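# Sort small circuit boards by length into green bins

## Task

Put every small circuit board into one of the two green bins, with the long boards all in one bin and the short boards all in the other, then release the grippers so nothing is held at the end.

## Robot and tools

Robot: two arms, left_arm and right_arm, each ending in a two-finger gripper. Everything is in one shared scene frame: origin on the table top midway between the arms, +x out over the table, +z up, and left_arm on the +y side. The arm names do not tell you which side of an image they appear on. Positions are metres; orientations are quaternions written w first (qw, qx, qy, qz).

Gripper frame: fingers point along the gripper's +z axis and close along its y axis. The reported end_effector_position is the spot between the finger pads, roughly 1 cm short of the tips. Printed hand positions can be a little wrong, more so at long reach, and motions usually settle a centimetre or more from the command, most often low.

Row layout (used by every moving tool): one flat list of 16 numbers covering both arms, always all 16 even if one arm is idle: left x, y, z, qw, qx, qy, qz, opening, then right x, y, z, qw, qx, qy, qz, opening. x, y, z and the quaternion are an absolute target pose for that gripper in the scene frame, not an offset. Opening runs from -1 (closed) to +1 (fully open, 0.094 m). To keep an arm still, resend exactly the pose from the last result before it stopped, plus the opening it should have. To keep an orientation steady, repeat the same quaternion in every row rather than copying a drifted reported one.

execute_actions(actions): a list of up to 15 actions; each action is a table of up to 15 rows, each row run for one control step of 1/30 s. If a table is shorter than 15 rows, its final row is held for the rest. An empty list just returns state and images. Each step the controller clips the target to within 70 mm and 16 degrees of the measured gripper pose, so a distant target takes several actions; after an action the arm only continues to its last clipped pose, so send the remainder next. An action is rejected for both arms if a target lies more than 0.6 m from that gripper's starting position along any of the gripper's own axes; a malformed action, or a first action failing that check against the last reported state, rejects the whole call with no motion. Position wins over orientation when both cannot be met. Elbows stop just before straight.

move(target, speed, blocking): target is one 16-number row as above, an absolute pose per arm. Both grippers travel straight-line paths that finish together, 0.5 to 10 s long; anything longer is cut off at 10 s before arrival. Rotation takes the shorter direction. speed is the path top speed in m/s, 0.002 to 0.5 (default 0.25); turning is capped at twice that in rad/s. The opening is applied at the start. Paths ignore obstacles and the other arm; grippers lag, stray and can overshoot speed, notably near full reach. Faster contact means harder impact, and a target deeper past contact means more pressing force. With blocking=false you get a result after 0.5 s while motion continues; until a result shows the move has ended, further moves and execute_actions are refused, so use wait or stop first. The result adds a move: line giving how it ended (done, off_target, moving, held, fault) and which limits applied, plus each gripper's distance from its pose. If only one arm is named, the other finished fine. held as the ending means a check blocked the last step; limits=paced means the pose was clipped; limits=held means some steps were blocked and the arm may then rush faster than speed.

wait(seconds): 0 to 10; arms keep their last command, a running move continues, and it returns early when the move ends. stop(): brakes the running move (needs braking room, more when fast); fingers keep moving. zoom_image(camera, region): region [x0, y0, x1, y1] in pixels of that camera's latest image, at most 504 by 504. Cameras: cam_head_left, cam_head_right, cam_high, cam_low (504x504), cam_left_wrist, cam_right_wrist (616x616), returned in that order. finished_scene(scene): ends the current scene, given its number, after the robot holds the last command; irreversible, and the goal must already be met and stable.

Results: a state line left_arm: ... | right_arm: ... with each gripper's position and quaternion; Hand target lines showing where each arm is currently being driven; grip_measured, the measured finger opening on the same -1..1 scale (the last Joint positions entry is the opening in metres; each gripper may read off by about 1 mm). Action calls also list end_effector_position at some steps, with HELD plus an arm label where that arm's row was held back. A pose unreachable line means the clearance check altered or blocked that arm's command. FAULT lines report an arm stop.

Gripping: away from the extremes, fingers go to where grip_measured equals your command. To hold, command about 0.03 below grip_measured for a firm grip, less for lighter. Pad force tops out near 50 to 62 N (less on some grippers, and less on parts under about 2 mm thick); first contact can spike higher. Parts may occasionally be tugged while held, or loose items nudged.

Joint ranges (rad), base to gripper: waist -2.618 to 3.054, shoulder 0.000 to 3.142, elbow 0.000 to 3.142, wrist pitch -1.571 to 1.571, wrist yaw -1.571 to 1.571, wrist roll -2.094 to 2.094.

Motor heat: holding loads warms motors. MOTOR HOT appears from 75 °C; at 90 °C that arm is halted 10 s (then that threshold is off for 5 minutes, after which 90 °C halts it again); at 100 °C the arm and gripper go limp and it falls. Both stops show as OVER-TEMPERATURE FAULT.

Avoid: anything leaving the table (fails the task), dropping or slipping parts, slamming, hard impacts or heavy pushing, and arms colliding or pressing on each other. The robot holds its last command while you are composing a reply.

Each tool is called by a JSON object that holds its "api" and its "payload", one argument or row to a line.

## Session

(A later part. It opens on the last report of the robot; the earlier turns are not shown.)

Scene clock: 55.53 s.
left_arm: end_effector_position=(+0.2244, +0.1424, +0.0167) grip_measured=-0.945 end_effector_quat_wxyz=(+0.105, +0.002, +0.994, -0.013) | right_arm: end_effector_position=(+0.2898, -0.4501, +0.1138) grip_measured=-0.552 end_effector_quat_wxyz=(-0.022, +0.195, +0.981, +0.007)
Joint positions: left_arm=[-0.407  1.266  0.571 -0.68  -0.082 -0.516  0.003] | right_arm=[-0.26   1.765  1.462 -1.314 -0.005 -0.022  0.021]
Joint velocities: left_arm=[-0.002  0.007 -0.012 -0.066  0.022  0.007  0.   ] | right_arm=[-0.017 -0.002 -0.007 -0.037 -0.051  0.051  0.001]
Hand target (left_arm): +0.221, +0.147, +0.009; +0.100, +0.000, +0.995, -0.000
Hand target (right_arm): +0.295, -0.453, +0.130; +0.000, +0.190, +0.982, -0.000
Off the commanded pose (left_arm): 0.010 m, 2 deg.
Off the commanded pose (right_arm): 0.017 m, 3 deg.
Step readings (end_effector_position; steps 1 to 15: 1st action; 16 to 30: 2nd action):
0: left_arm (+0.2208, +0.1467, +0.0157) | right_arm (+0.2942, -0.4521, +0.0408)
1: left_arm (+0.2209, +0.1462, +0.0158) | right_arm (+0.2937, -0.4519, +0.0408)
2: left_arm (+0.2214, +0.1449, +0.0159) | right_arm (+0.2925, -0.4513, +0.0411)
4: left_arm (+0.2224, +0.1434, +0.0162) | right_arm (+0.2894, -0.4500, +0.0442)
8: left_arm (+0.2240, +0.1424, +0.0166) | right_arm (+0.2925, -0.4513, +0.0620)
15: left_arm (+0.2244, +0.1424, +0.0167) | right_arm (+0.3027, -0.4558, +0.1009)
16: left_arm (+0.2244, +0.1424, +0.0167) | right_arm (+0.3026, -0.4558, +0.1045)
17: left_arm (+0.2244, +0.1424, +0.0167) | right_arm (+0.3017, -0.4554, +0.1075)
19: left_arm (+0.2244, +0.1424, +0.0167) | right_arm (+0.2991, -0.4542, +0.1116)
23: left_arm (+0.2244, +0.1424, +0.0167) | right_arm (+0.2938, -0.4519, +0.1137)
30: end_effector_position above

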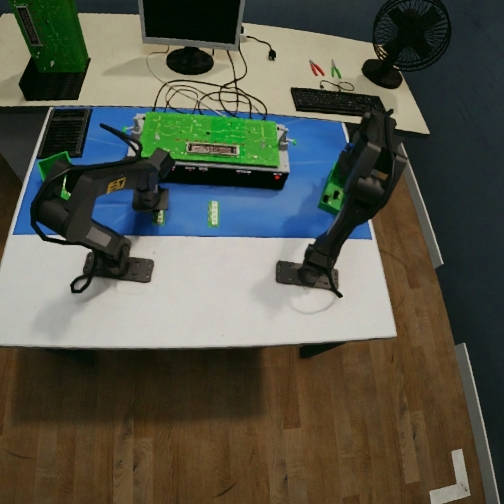

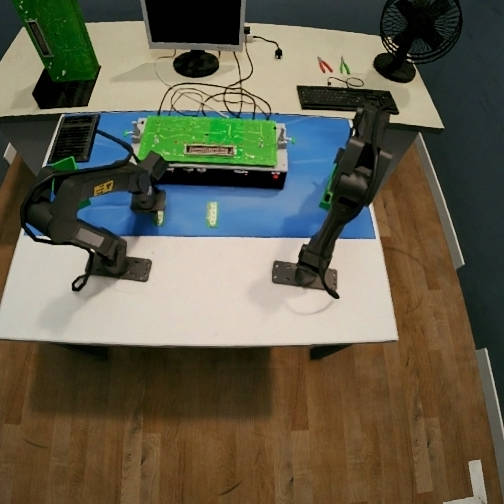

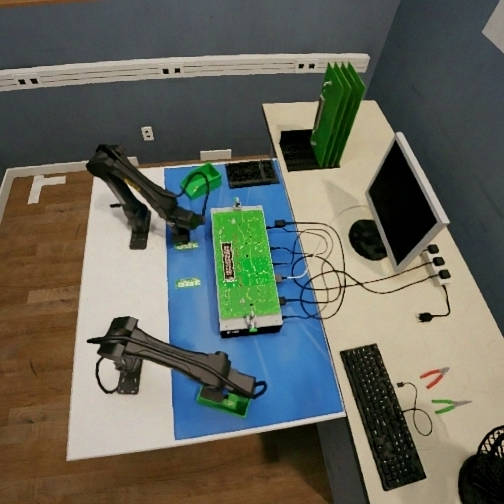

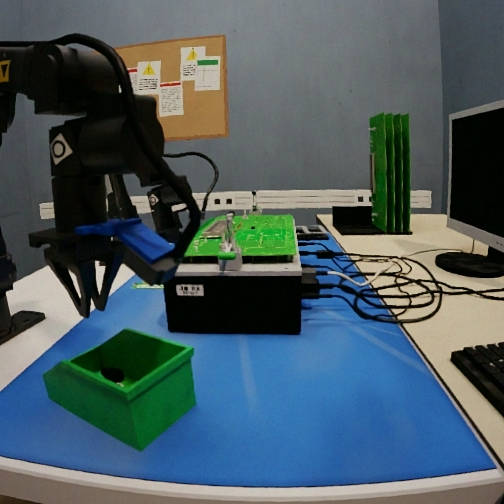

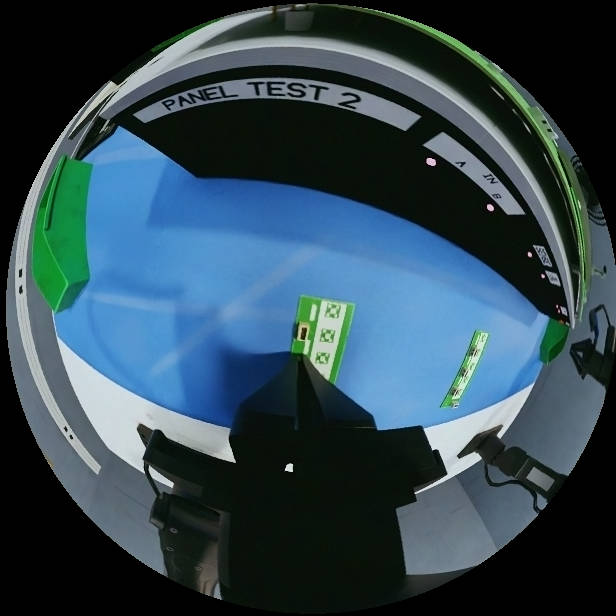

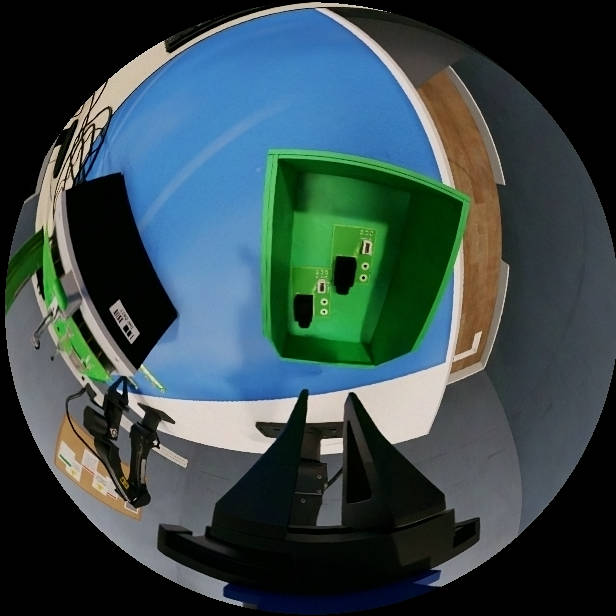

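{"api": "move", "payload": {
  "target": [0.215,0.2,0.125,0.0998,0,0.995,0,-0.965, 0.295,-0.453,0.13,0,0.19,0.982,0,-0.55],
  "speed": 0.25
}}

{"api": "move", "payload": {
  "target": [0.306,0.457,0.115,0.0967,-0.2458,0.964,0.0247,-0.965, 0.295,-0.453,0.13,0,0.19,0.982,0,-0.55],
  "speed": 0.3
}}

Scene clock: 57.27 s.
left_arm: end_effector_position=(+0.2129, +0.2009, +0.1159) grip_measured=-0.945 end_effector_quat_wxyz=(+0.091, -0.001, +0.996, +0.008) | right_arm: end_effector_position=(+0.2890, -0.4498, +0.1139) grip_measured=-0.552 end_effector_quat_wxyz=(-0.023, +0.195, +0.981, +0.008)
Joint positions: left_arm=[-0.141  1.062  0.866 -1.203 -0.062 -0.257  0.003] | right_arm=[-0.26   1.765  1.462 -1.318 -0.005 -0.022  0.021]
Joint velocities: left_arm=[ 0.012 -0.017  0.012 -0.037  0.007 -0.022 -0.   ] | right_arm=[-0.012  0.002  0.012 -0.037  0.022  0.037 -0.   ]
Hand target (left_arm): +0.214, +0.201, +0.124; +0.099, +0.000, +0.995, +0.002
Hand target (right_arm): +0.295, -0.453, +0.130; +0.000, +0.190, +0.982, -0.000
Off the commanded pose (left_arm): 0.009 m, 1 deg.
Off the commanded pose (right_arm): 0.018 m, 3 deg.
move: off_target (right_arm)

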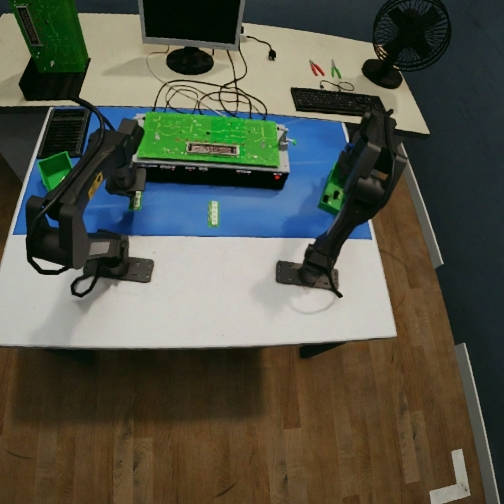

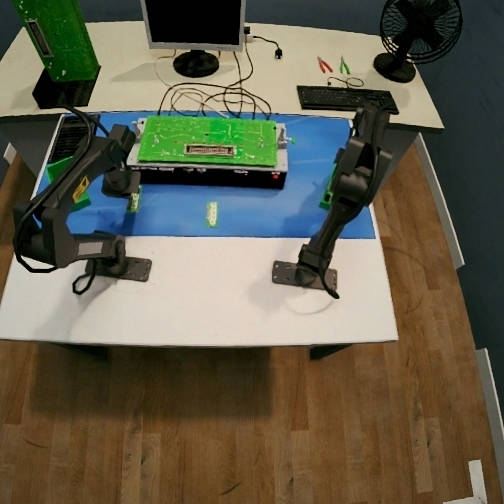

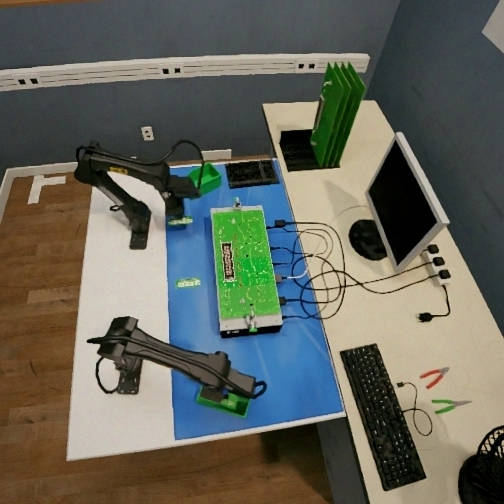

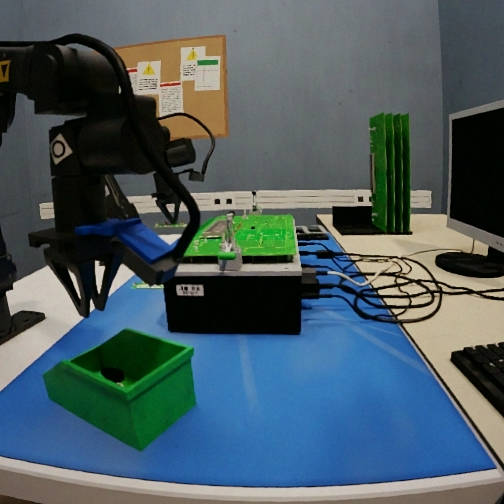

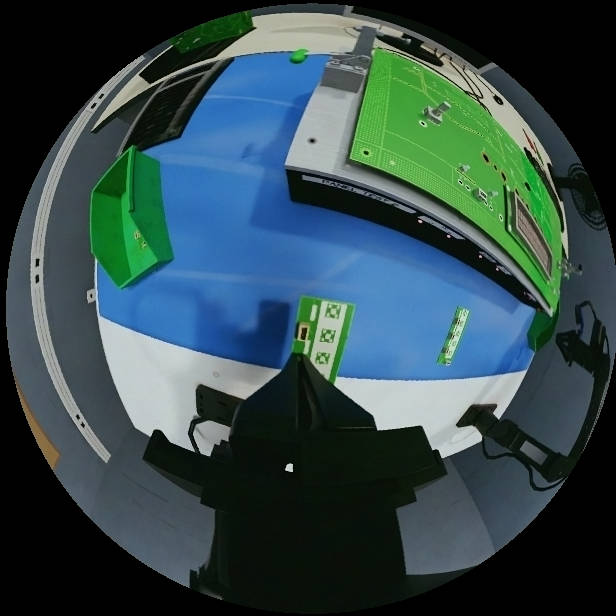

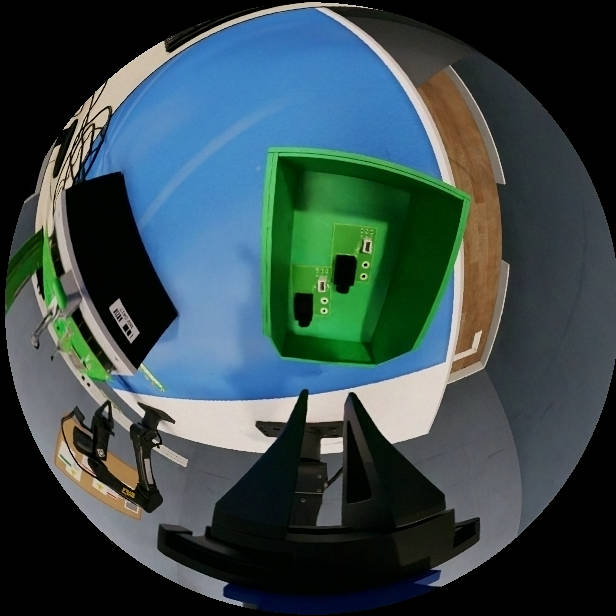

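Scene clock: 58.60 s.
left_arm: end_effector_position=(+0.2984, +0.4551, +0.1090) grip_measured=-0.945 end_effector_quat_wxyz=(+0.083, -0.250, +0.964, +0.032) | right_arm: end_effector_position=(+0.2890, -0.4498, +0.1139) grip_measured=-0.552 end_effector_quat_wxyz=(-0.023, +0.195, +0.981, +0.008)
Joint positions: left_arm=[ 0.805  1.689  1.34  -1.045  0.011  0.176  0.003] | right_arm=[-0.26   1.765  1.462 -1.318 -0.005 -0.022  0.021]
Joint velocities: left_arm=[-0.002  0.012  0.002 -0.007 -0.007 -0.037 -0.001] | right_arm=[-0.007 -0.007 -0.002  0.081  0.037 -0.007 -0.002]
Hand target (left_arm): +0.304, +0.457, +0.117; +0.094, -0.245, +0.964, +0.030
Hand target (right_arm): +0.295, -0.453, +0.130; -0.000, +0.190, +0.982, -0.000
Off the commanded pose (left_arm): 0.010 m, 2 deg.
Off the commanded pose (right_arm): 0.018 m, 3 deg.
move: off_target (right_arm)

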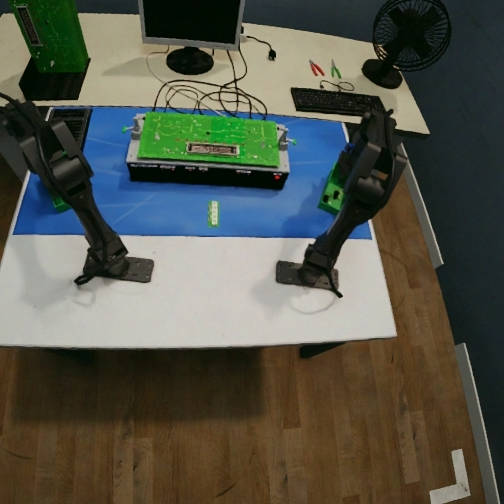

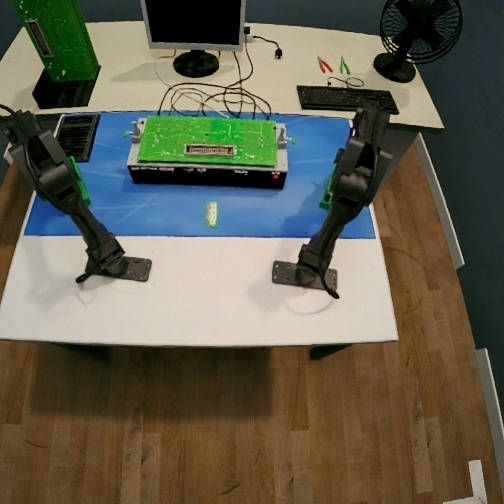

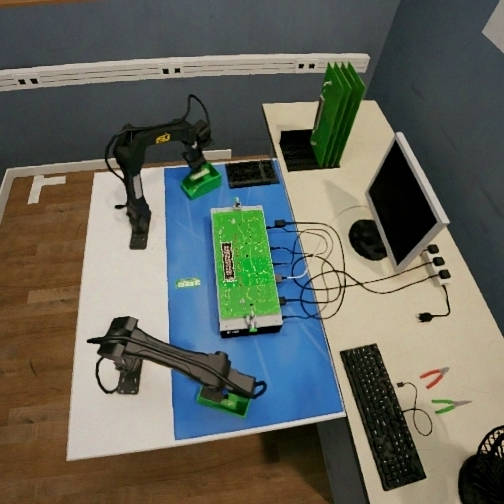

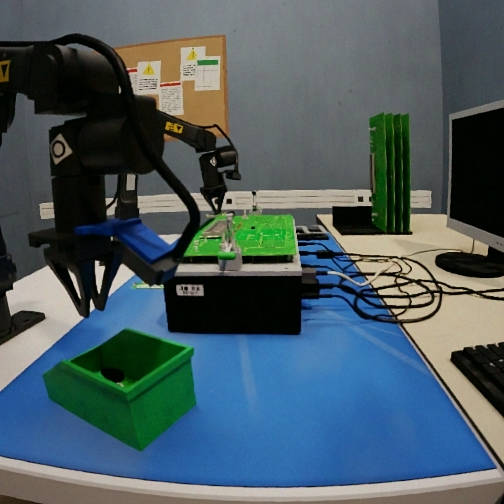

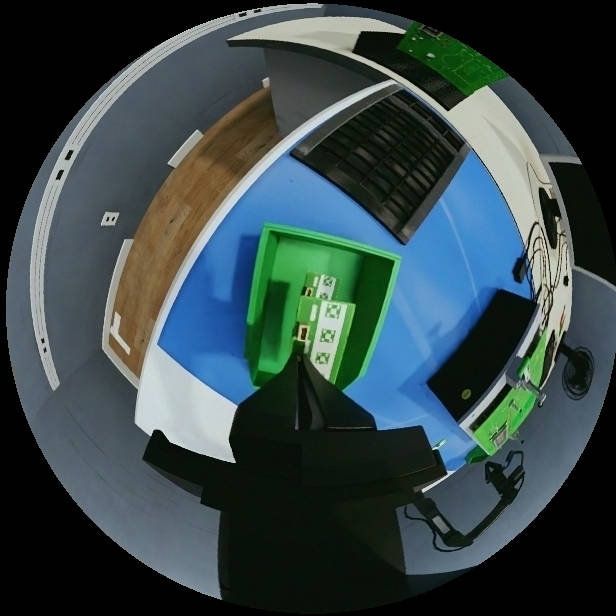

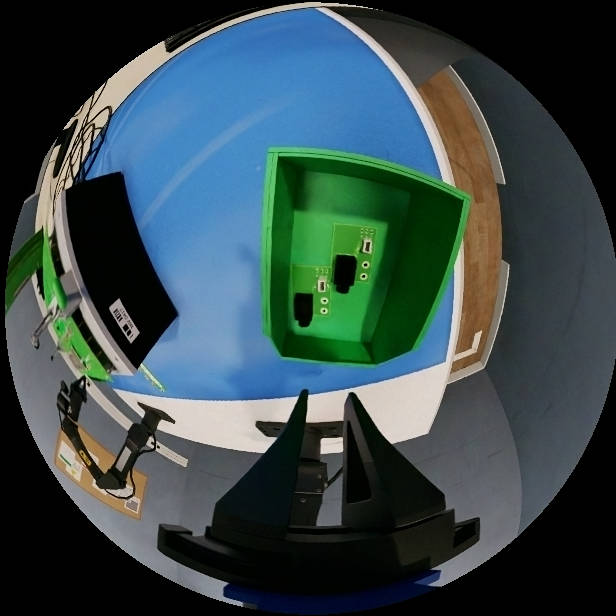

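{"api": "move", "payload": {
  "target": [0.301,0.456,0.030,0.0967,-0.2458,0.964,0.0247,-0.965, 0.295,-0.453,0.13,0,0.19,0.982,0,-0.55],
  "speed": 0.1
}}

Scene clock: 60.23 s.
left_arm: end_effector_position=(+0.3029, +0.4570, +0.0344) grip_measured=-0.945 end_effector_quat_wxyz=(+0.096, -0.247, +0.964, +0.030) | right_arm: end_effector_position=(+0.2890, -0.4498, +0.1139) grip_measured=-0.552 end_effector_quat_wxyz=(-0.023, +0.195, +0.981, +0.008)
Joint positions: left_arm=[ 0.809  1.76   1.112 -0.724  0.026  0.185  0.003] | right_arm=[-0.26   1.765  1.462 -1.318 -0.005 -0.022  0.021]
Joint velocities: left_arm=[-0.022 -0.017 -0.012 -0.007 -0.022  0.022  0.   ] | right_arm=[-0.002 -0.007  0.002 -0.007 -0.051  0.022  0.001]
Hand target (left_arm): +0.302, +0.457, +0.030; +0.097, -0.246, +0.964, +0.025
Hand target (right_arm): +0.295, -0.453, +0.130; -0.000, +0.190, +0.982, -0.000
Off the commanded pose (left_arm): 0.005 m, 1 deg.
Off the commanded pose (right_arm): 0.018 m, 3 deg.
move: off_target (right_arm)

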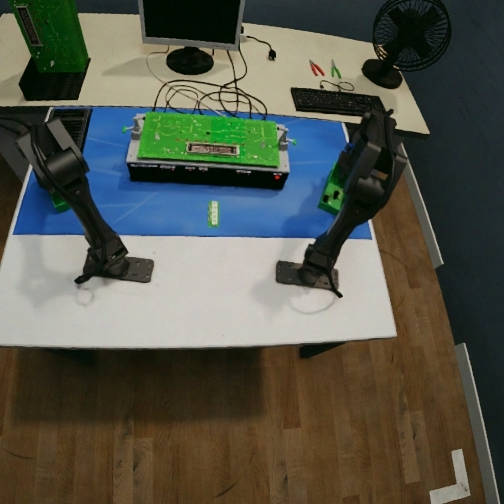

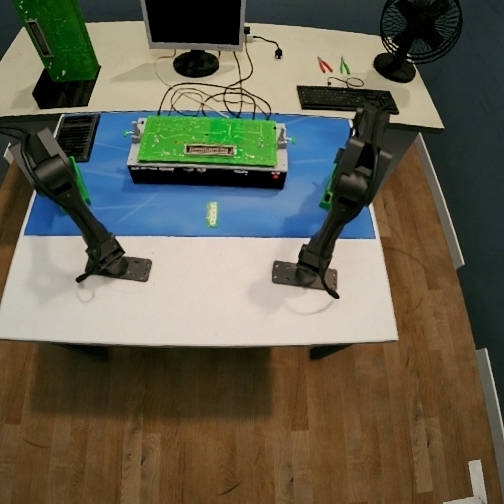

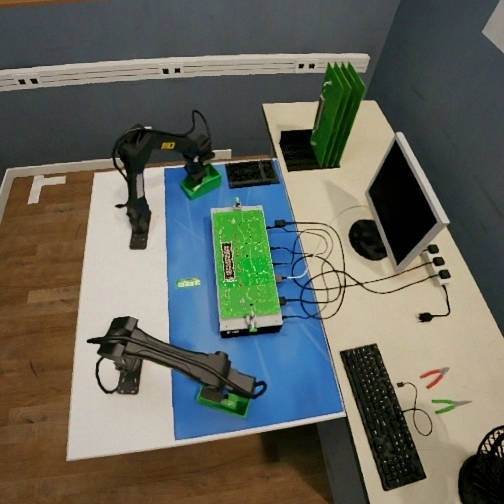

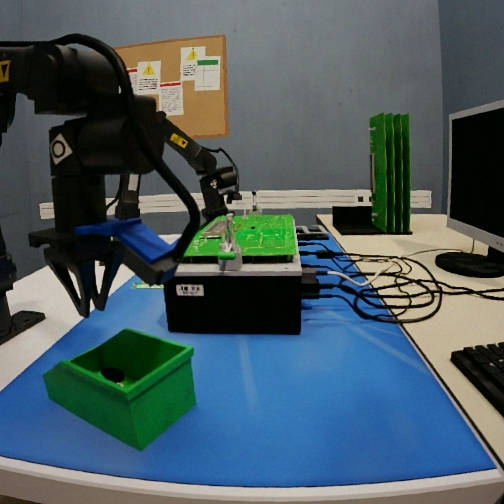

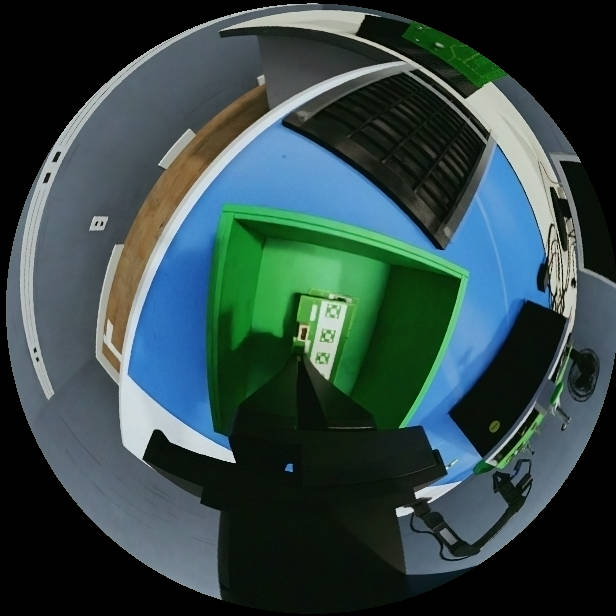

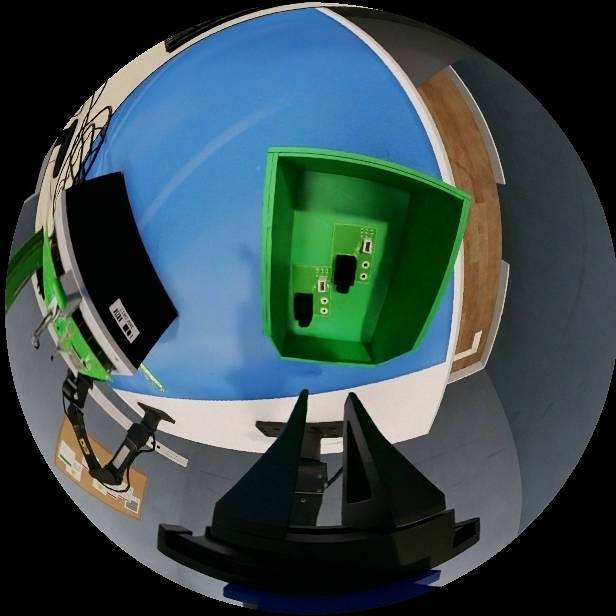

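{"api": "execute_actions", "payload": {
  "actions": [
    [[0.301,0.456,0.030,0.0967,-0.2458,0.964,0.0247,-0.7, 0.295,-0.453,0.13,0,0.19,0.982,0,-0.55]]
  ]
}}

{"api": "move", "payload": {
  "target": [0.29,0.445,0.135,0.0967,-0.2458,0.964,0.0247,-0.6, 0.295,-0.453,0.13,0,0.19,0.982,0,-0.55],
  "speed": 0.3
}}

{"api": "move", "payload": {
  "target": [0.225,-0.03,0.06,0.0998,0,0.995,0,-0.45, 0.295,-0.453,0.13,0,0.19,0.982,0,-0.55],
  "speed": 0.4
}}

Scene clock: 61.13 s.
left_arm: end_effector_position=(+0.3034, +0.4572, +0.0345) grip_measured=-0.702 end_effector_quat_wxyz=(+0.097, -0.247, +0.964, +0.030) | right_arm: end_effector_position=(+0.2890, -0.4498, +0.1139) grip_measured=-0.552 end_effector_quat_wxyz=(-0.023, +0.195, +0.981, +0.008)
Joint positions: left_arm=[ 0.809  1.76   1.112 -0.722  0.027  0.185  0.014] | right_arm=[-0.26   1.765  1.462 -1.318 -0.005 -0.022  0.021]
Joint velocities: left_arm=[-0.002 -0.012 -0.002 -0.007 -0.051  0.022 -0.   ] | right_arm=[-0.002 -0.012 -0.012  0.037 -0.066  0.007 -0.   ]
Hand target (left_arm): +0.301, +0.456, +0.030; +0.096, -0.246, +0.964, +0.025
Hand target (right_arm): +0.295, -0.453, +0.130; -0.000, +0.190, +0.982, -0.000
Off the commanded pose (left_arm): 0.005 m, 1 deg.
Off the commanded pose (right_arm): 0.018 m, 3 deg.
Step readings (end_effector_position):
0: left_arm (+0.3032, +0.4572, +0.0345) | right_arm (+0.2890, -0.4498, +0.1139)
1: left_arm (+0.3032, +0.4572, +0.0345) | right_arm (+0.2890, -0.4498, +0.1139)
2: left_arm (+0.3032, +0.4572, +0.0345) | right_arm (+0.2890, -0.4498, +0.1139)
4: left_arm (+0.3033, +0.4572, +0.0345) | right_arm (+0.2890, -0.4498, +0.1139)
8: left_arm (+0.3034, +0.4572, +0.0345) | right_arm (+0.2890, -0.4498, +0.1139)
15: end_effector_position above

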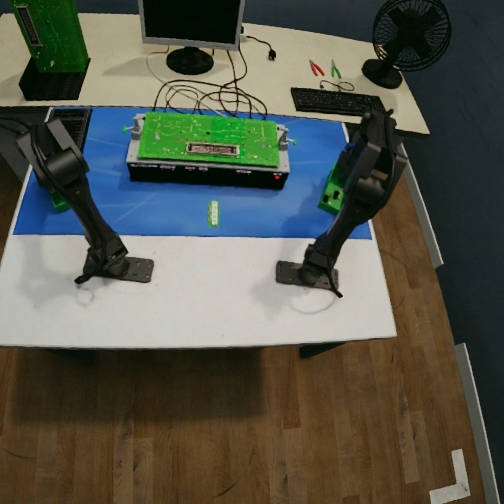

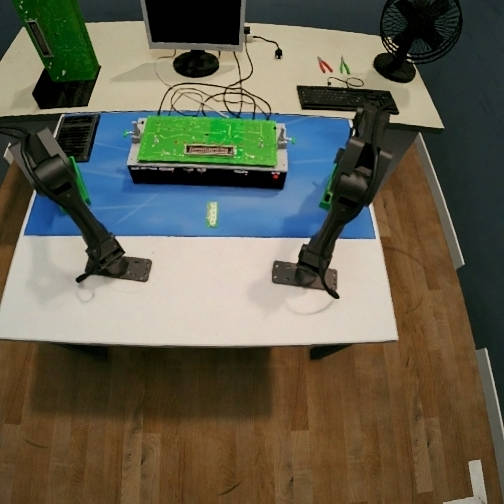

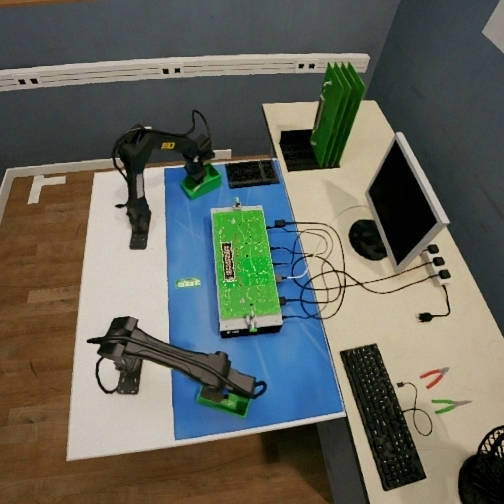

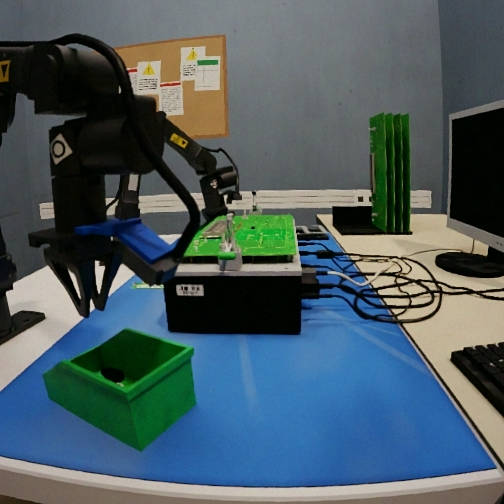

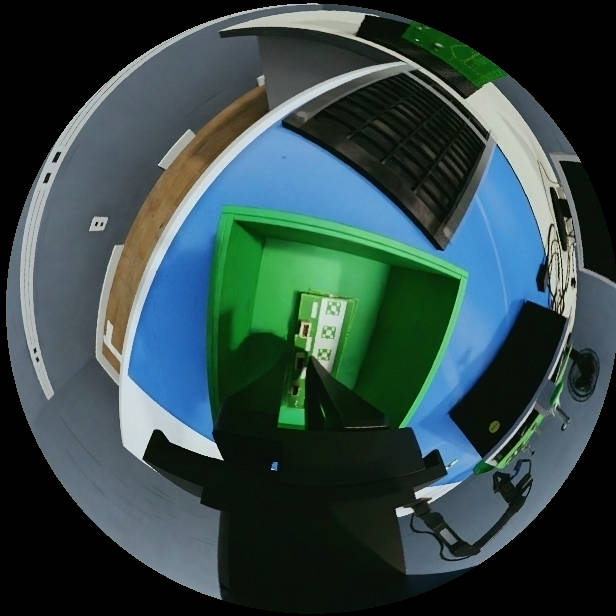

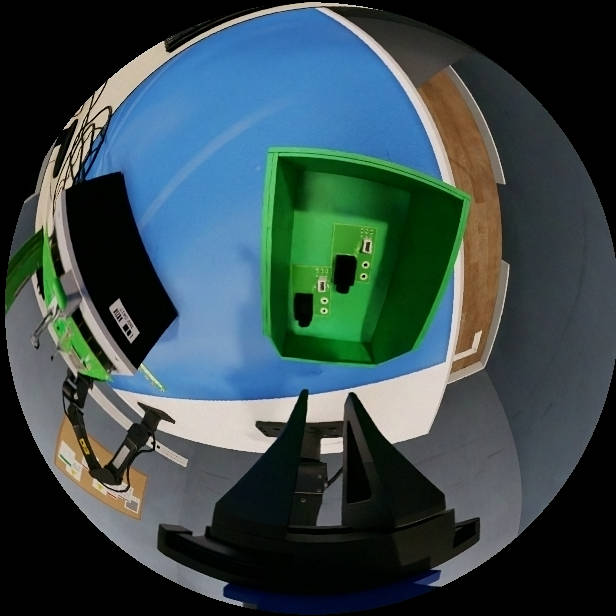

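Scene clock: 62.27 s.
left_arm: end_effector_position=(+0.2890, +0.4454, +0.1321) grip_measured=-0.602 end_effector_quat_wxyz=(+0.098, -0.247, +0.964, +0.031) | right_arm: end_effector_position=(+0.2890, -0.4498, +0.1139) grip_measured=-0.552 end_effector_quat_wxyz=(-0.023, +0.195, +0.981, +0.008)
Joint positions: left_arm=[ 0.809  1.607  1.339 -1.099  0.027  0.185  0.019] | right_arm=[-0.26   1.765  1.462 -1.318 -0.005 -0.022  0.021]
Joint velocities: left_arm=[ 0.007 -0.002  0.002  0.007  0.081  0.022 -0.001] | right_arm=[-0.017  0.007 -0.002 -0.022  0.022  0.022 -0.001]
Hand target (left_arm): +0.289, +0.444, +0.135; +0.097, -0.246, +0.964, +0.025
Hand target (right_arm): +0.295, -0.453, +0.130; -0.000, +0.190, +0.982, -0.000
Off the commanded pose (left_arm): 0.003 m, 1 deg.
Off the commanded pose (right_arm): 0.018 m, 3 deg.
move: off_target (right_arm)

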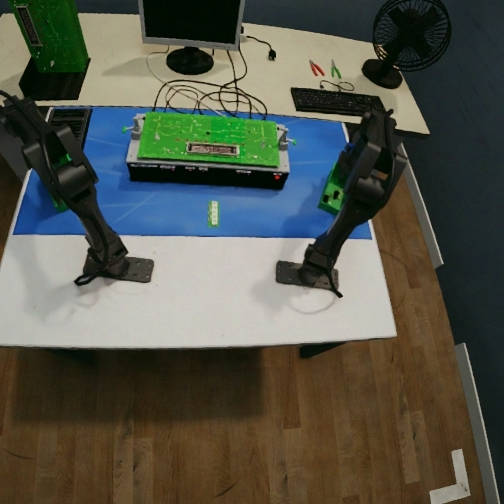

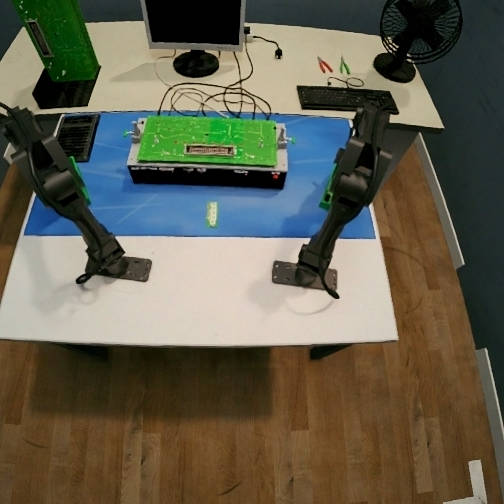

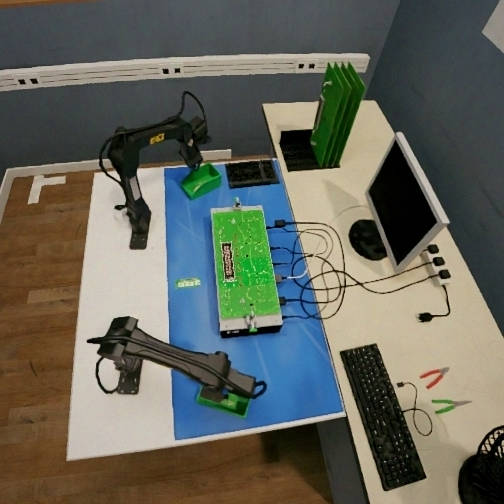

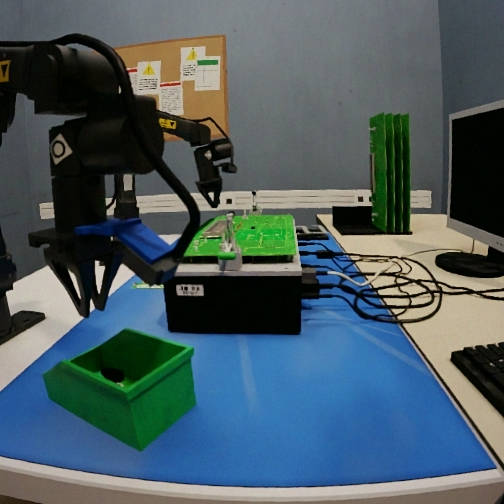

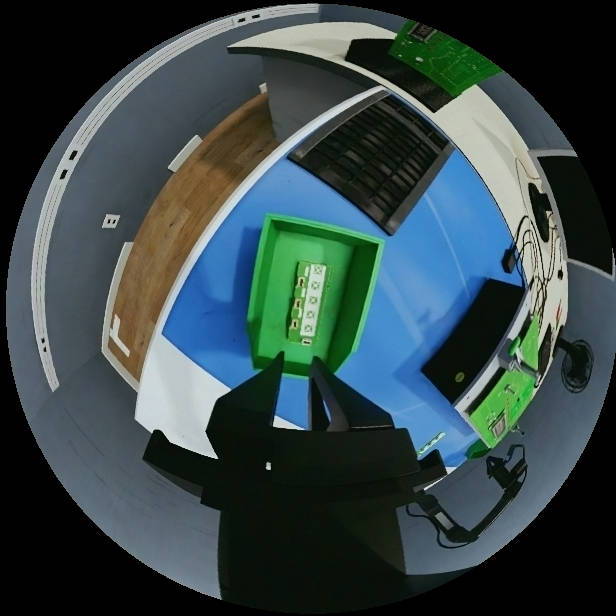

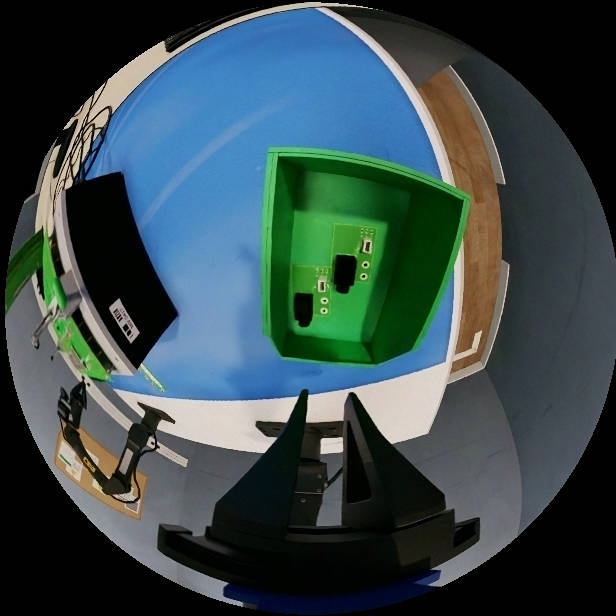

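Scene clock: 64.17 s.
left_arm: end_effector_position=(+0.2220, -0.0287, +0.0549) grip_measured=-0.452 end_effector_quat_wxyz=(+0.093, +0.007, +0.996, -0.010) | right_arm: end_effector_position=(+0.2890, -0.4498, +0.1139) grip_measured=-0.552 end_effector_quat_wxyz=(-0.023, +0.195, +0.981, +0.008)
Joint positions: left_arm=[-0.91   1.72   1.157 -0.892 -0.149 -1.008  0.026] | right_arm=[-0.26   1.765  1.462 -1.318 -0.005 -0.022  0.021]
Joint velocities: left_arm=[-0.002  0.007 -0.012  0.095  0.051 -0.007  0.   ] | right_arm=[-0.012 -0.002 -0.012 -0.022 -0.037 -0.022 -0.   ]
Hand target (left_arm): +0.228, -0.031, +0.060; +0.104, -0.000, +0.995, -0.009
Hand target (right_arm): +0.295, -0.453, +0.130; -0.000, +0.190, +0.982, -0.000
Off the commanded pose (left_arm): 0.006 m, 2 deg.
Off the commanded pose (right_arm): 0.018 m, 3 deg.
move: off_target (right_arm)

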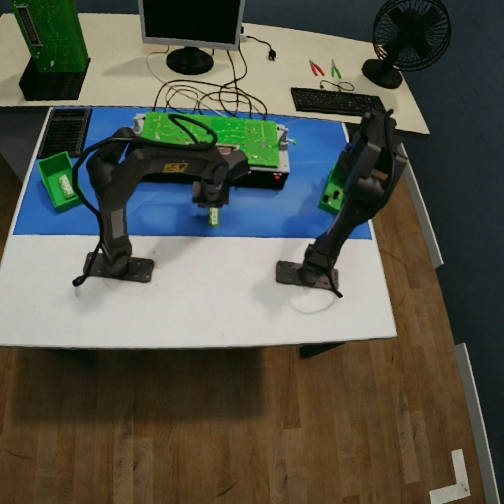

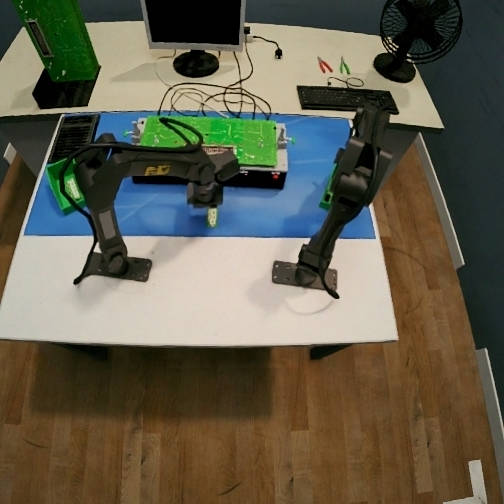

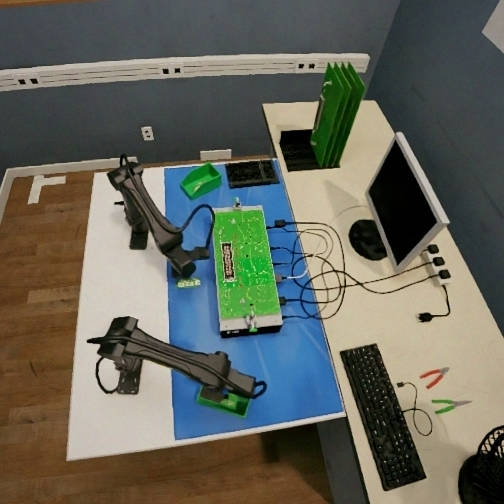

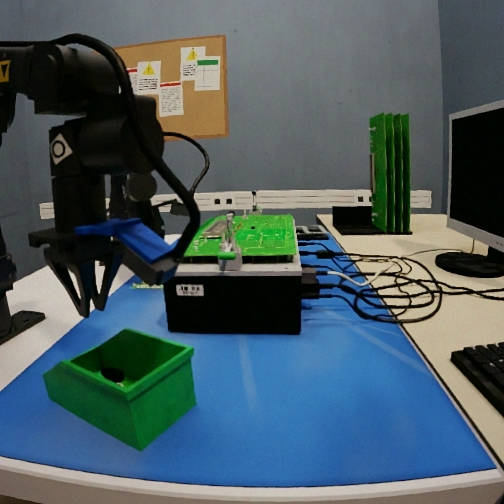

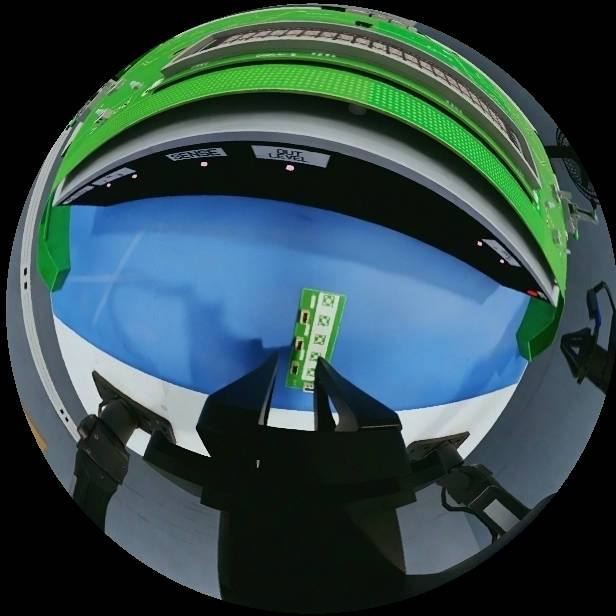

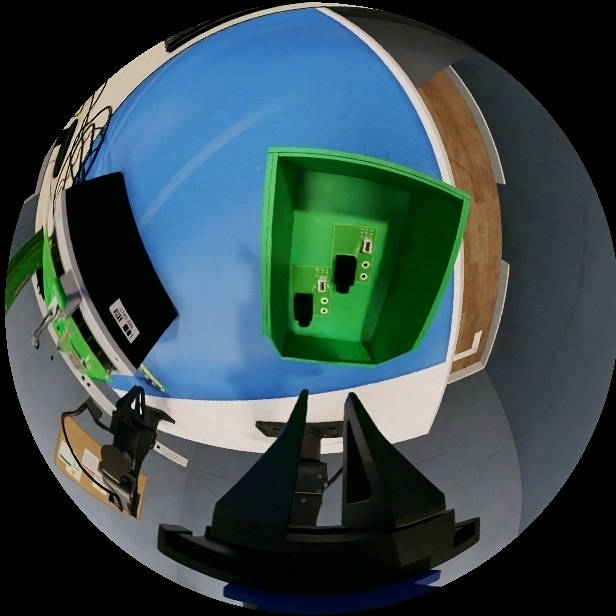

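{"api": "move", "payload": {
  "target": [0.219,-0.031,0.021,0.0998,0,0.995,0,-0.45, 0.295,-0.453,0.13,0,0.19,0.982,0,-0.55],
  "speed": 0.08
}}

Scene clock: 65.43 s.
left_arm: end_effector_position=(+0.2196, -0.0338, +0.0253) grip_measured=-0.452 end_effector_quat_wxyz=(+0.094, +0.001, +0.996, -0.007) | right_arm: end_effector_position=(+0.2890, -0.4498, +0.1139) grip_measured=-0.552 end_effector_quat_wxyz=(-0.023, +0.195, +0.981, +0.008)
Joint positions: left_arm=[-0.927  1.78   1.103 -0.787 -0.155 -1.038  0.026] | right_arm=[-0.26   1.765  1.462 -1.318 -0.005 -0.022  0.021]
Joint velocities: left_arm=[-0.012  0.012  0.007  0.051 -0.037 -0.022 -0.   ] | right_arm=[ 0.007 -0.002  0.002  0.022  0.022 -0.022 -0.001]
Hand target (left_arm): +0.219, -0.031, +0.021; +0.100, -0.000, +0.995, -0.000
Hand target (right_arm): +0.295, -0.453, +0.130; -0.000, +0.190, +0.982, -0.000
Off the commanded pose (left_arm): 0.005 m, 1 deg.
Off the commanded pose (right_arm): 0.018 m, 3 deg.
move: off_target (right_arm)

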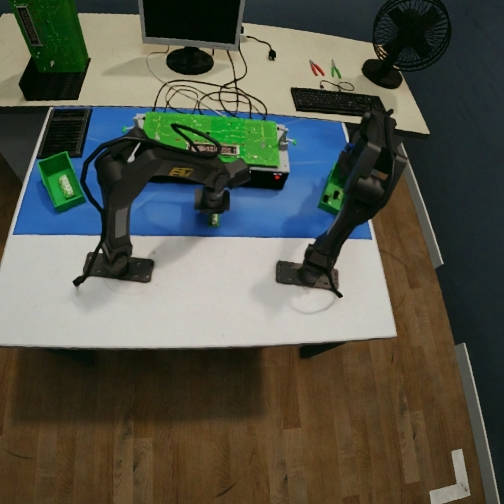

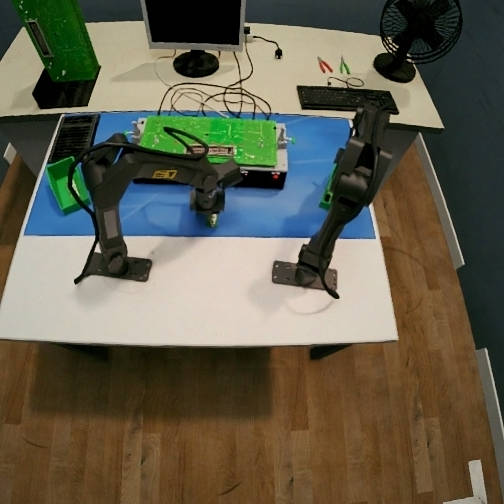

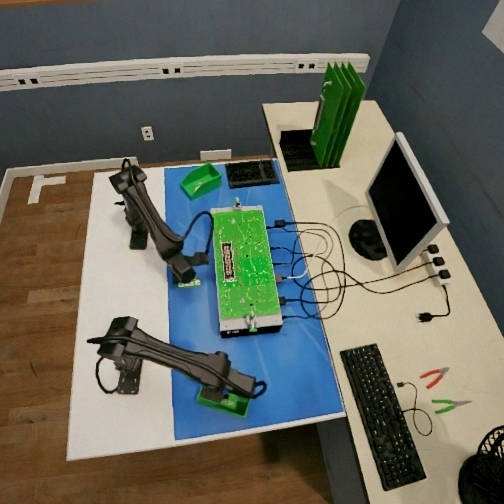

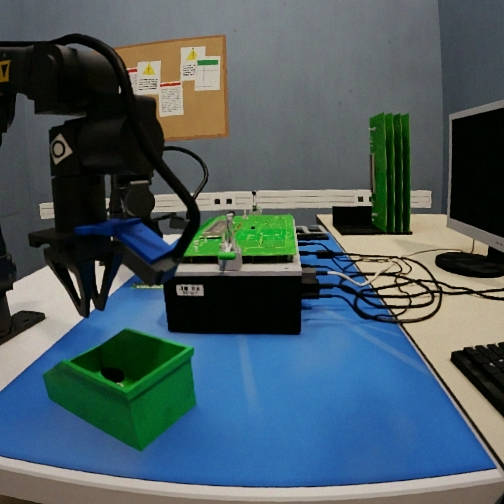

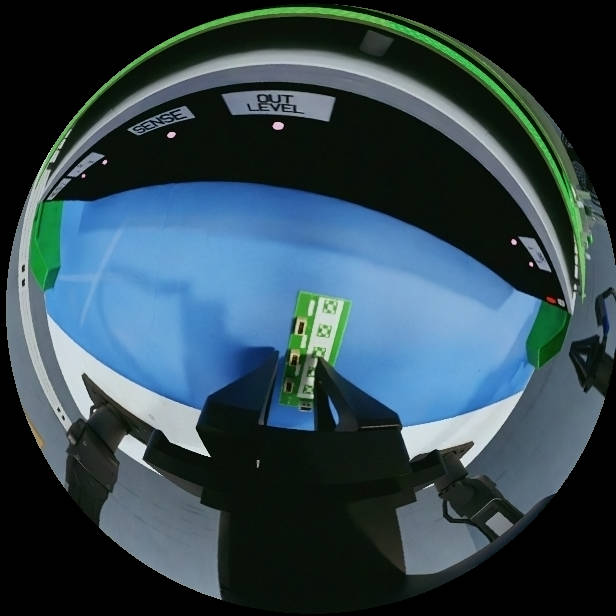

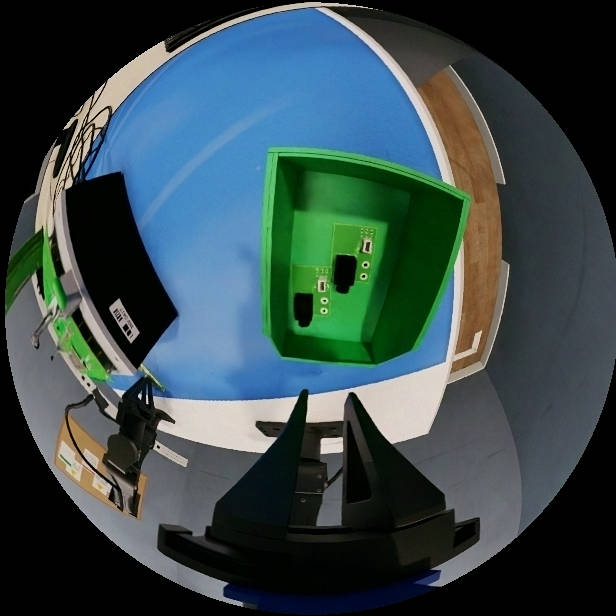

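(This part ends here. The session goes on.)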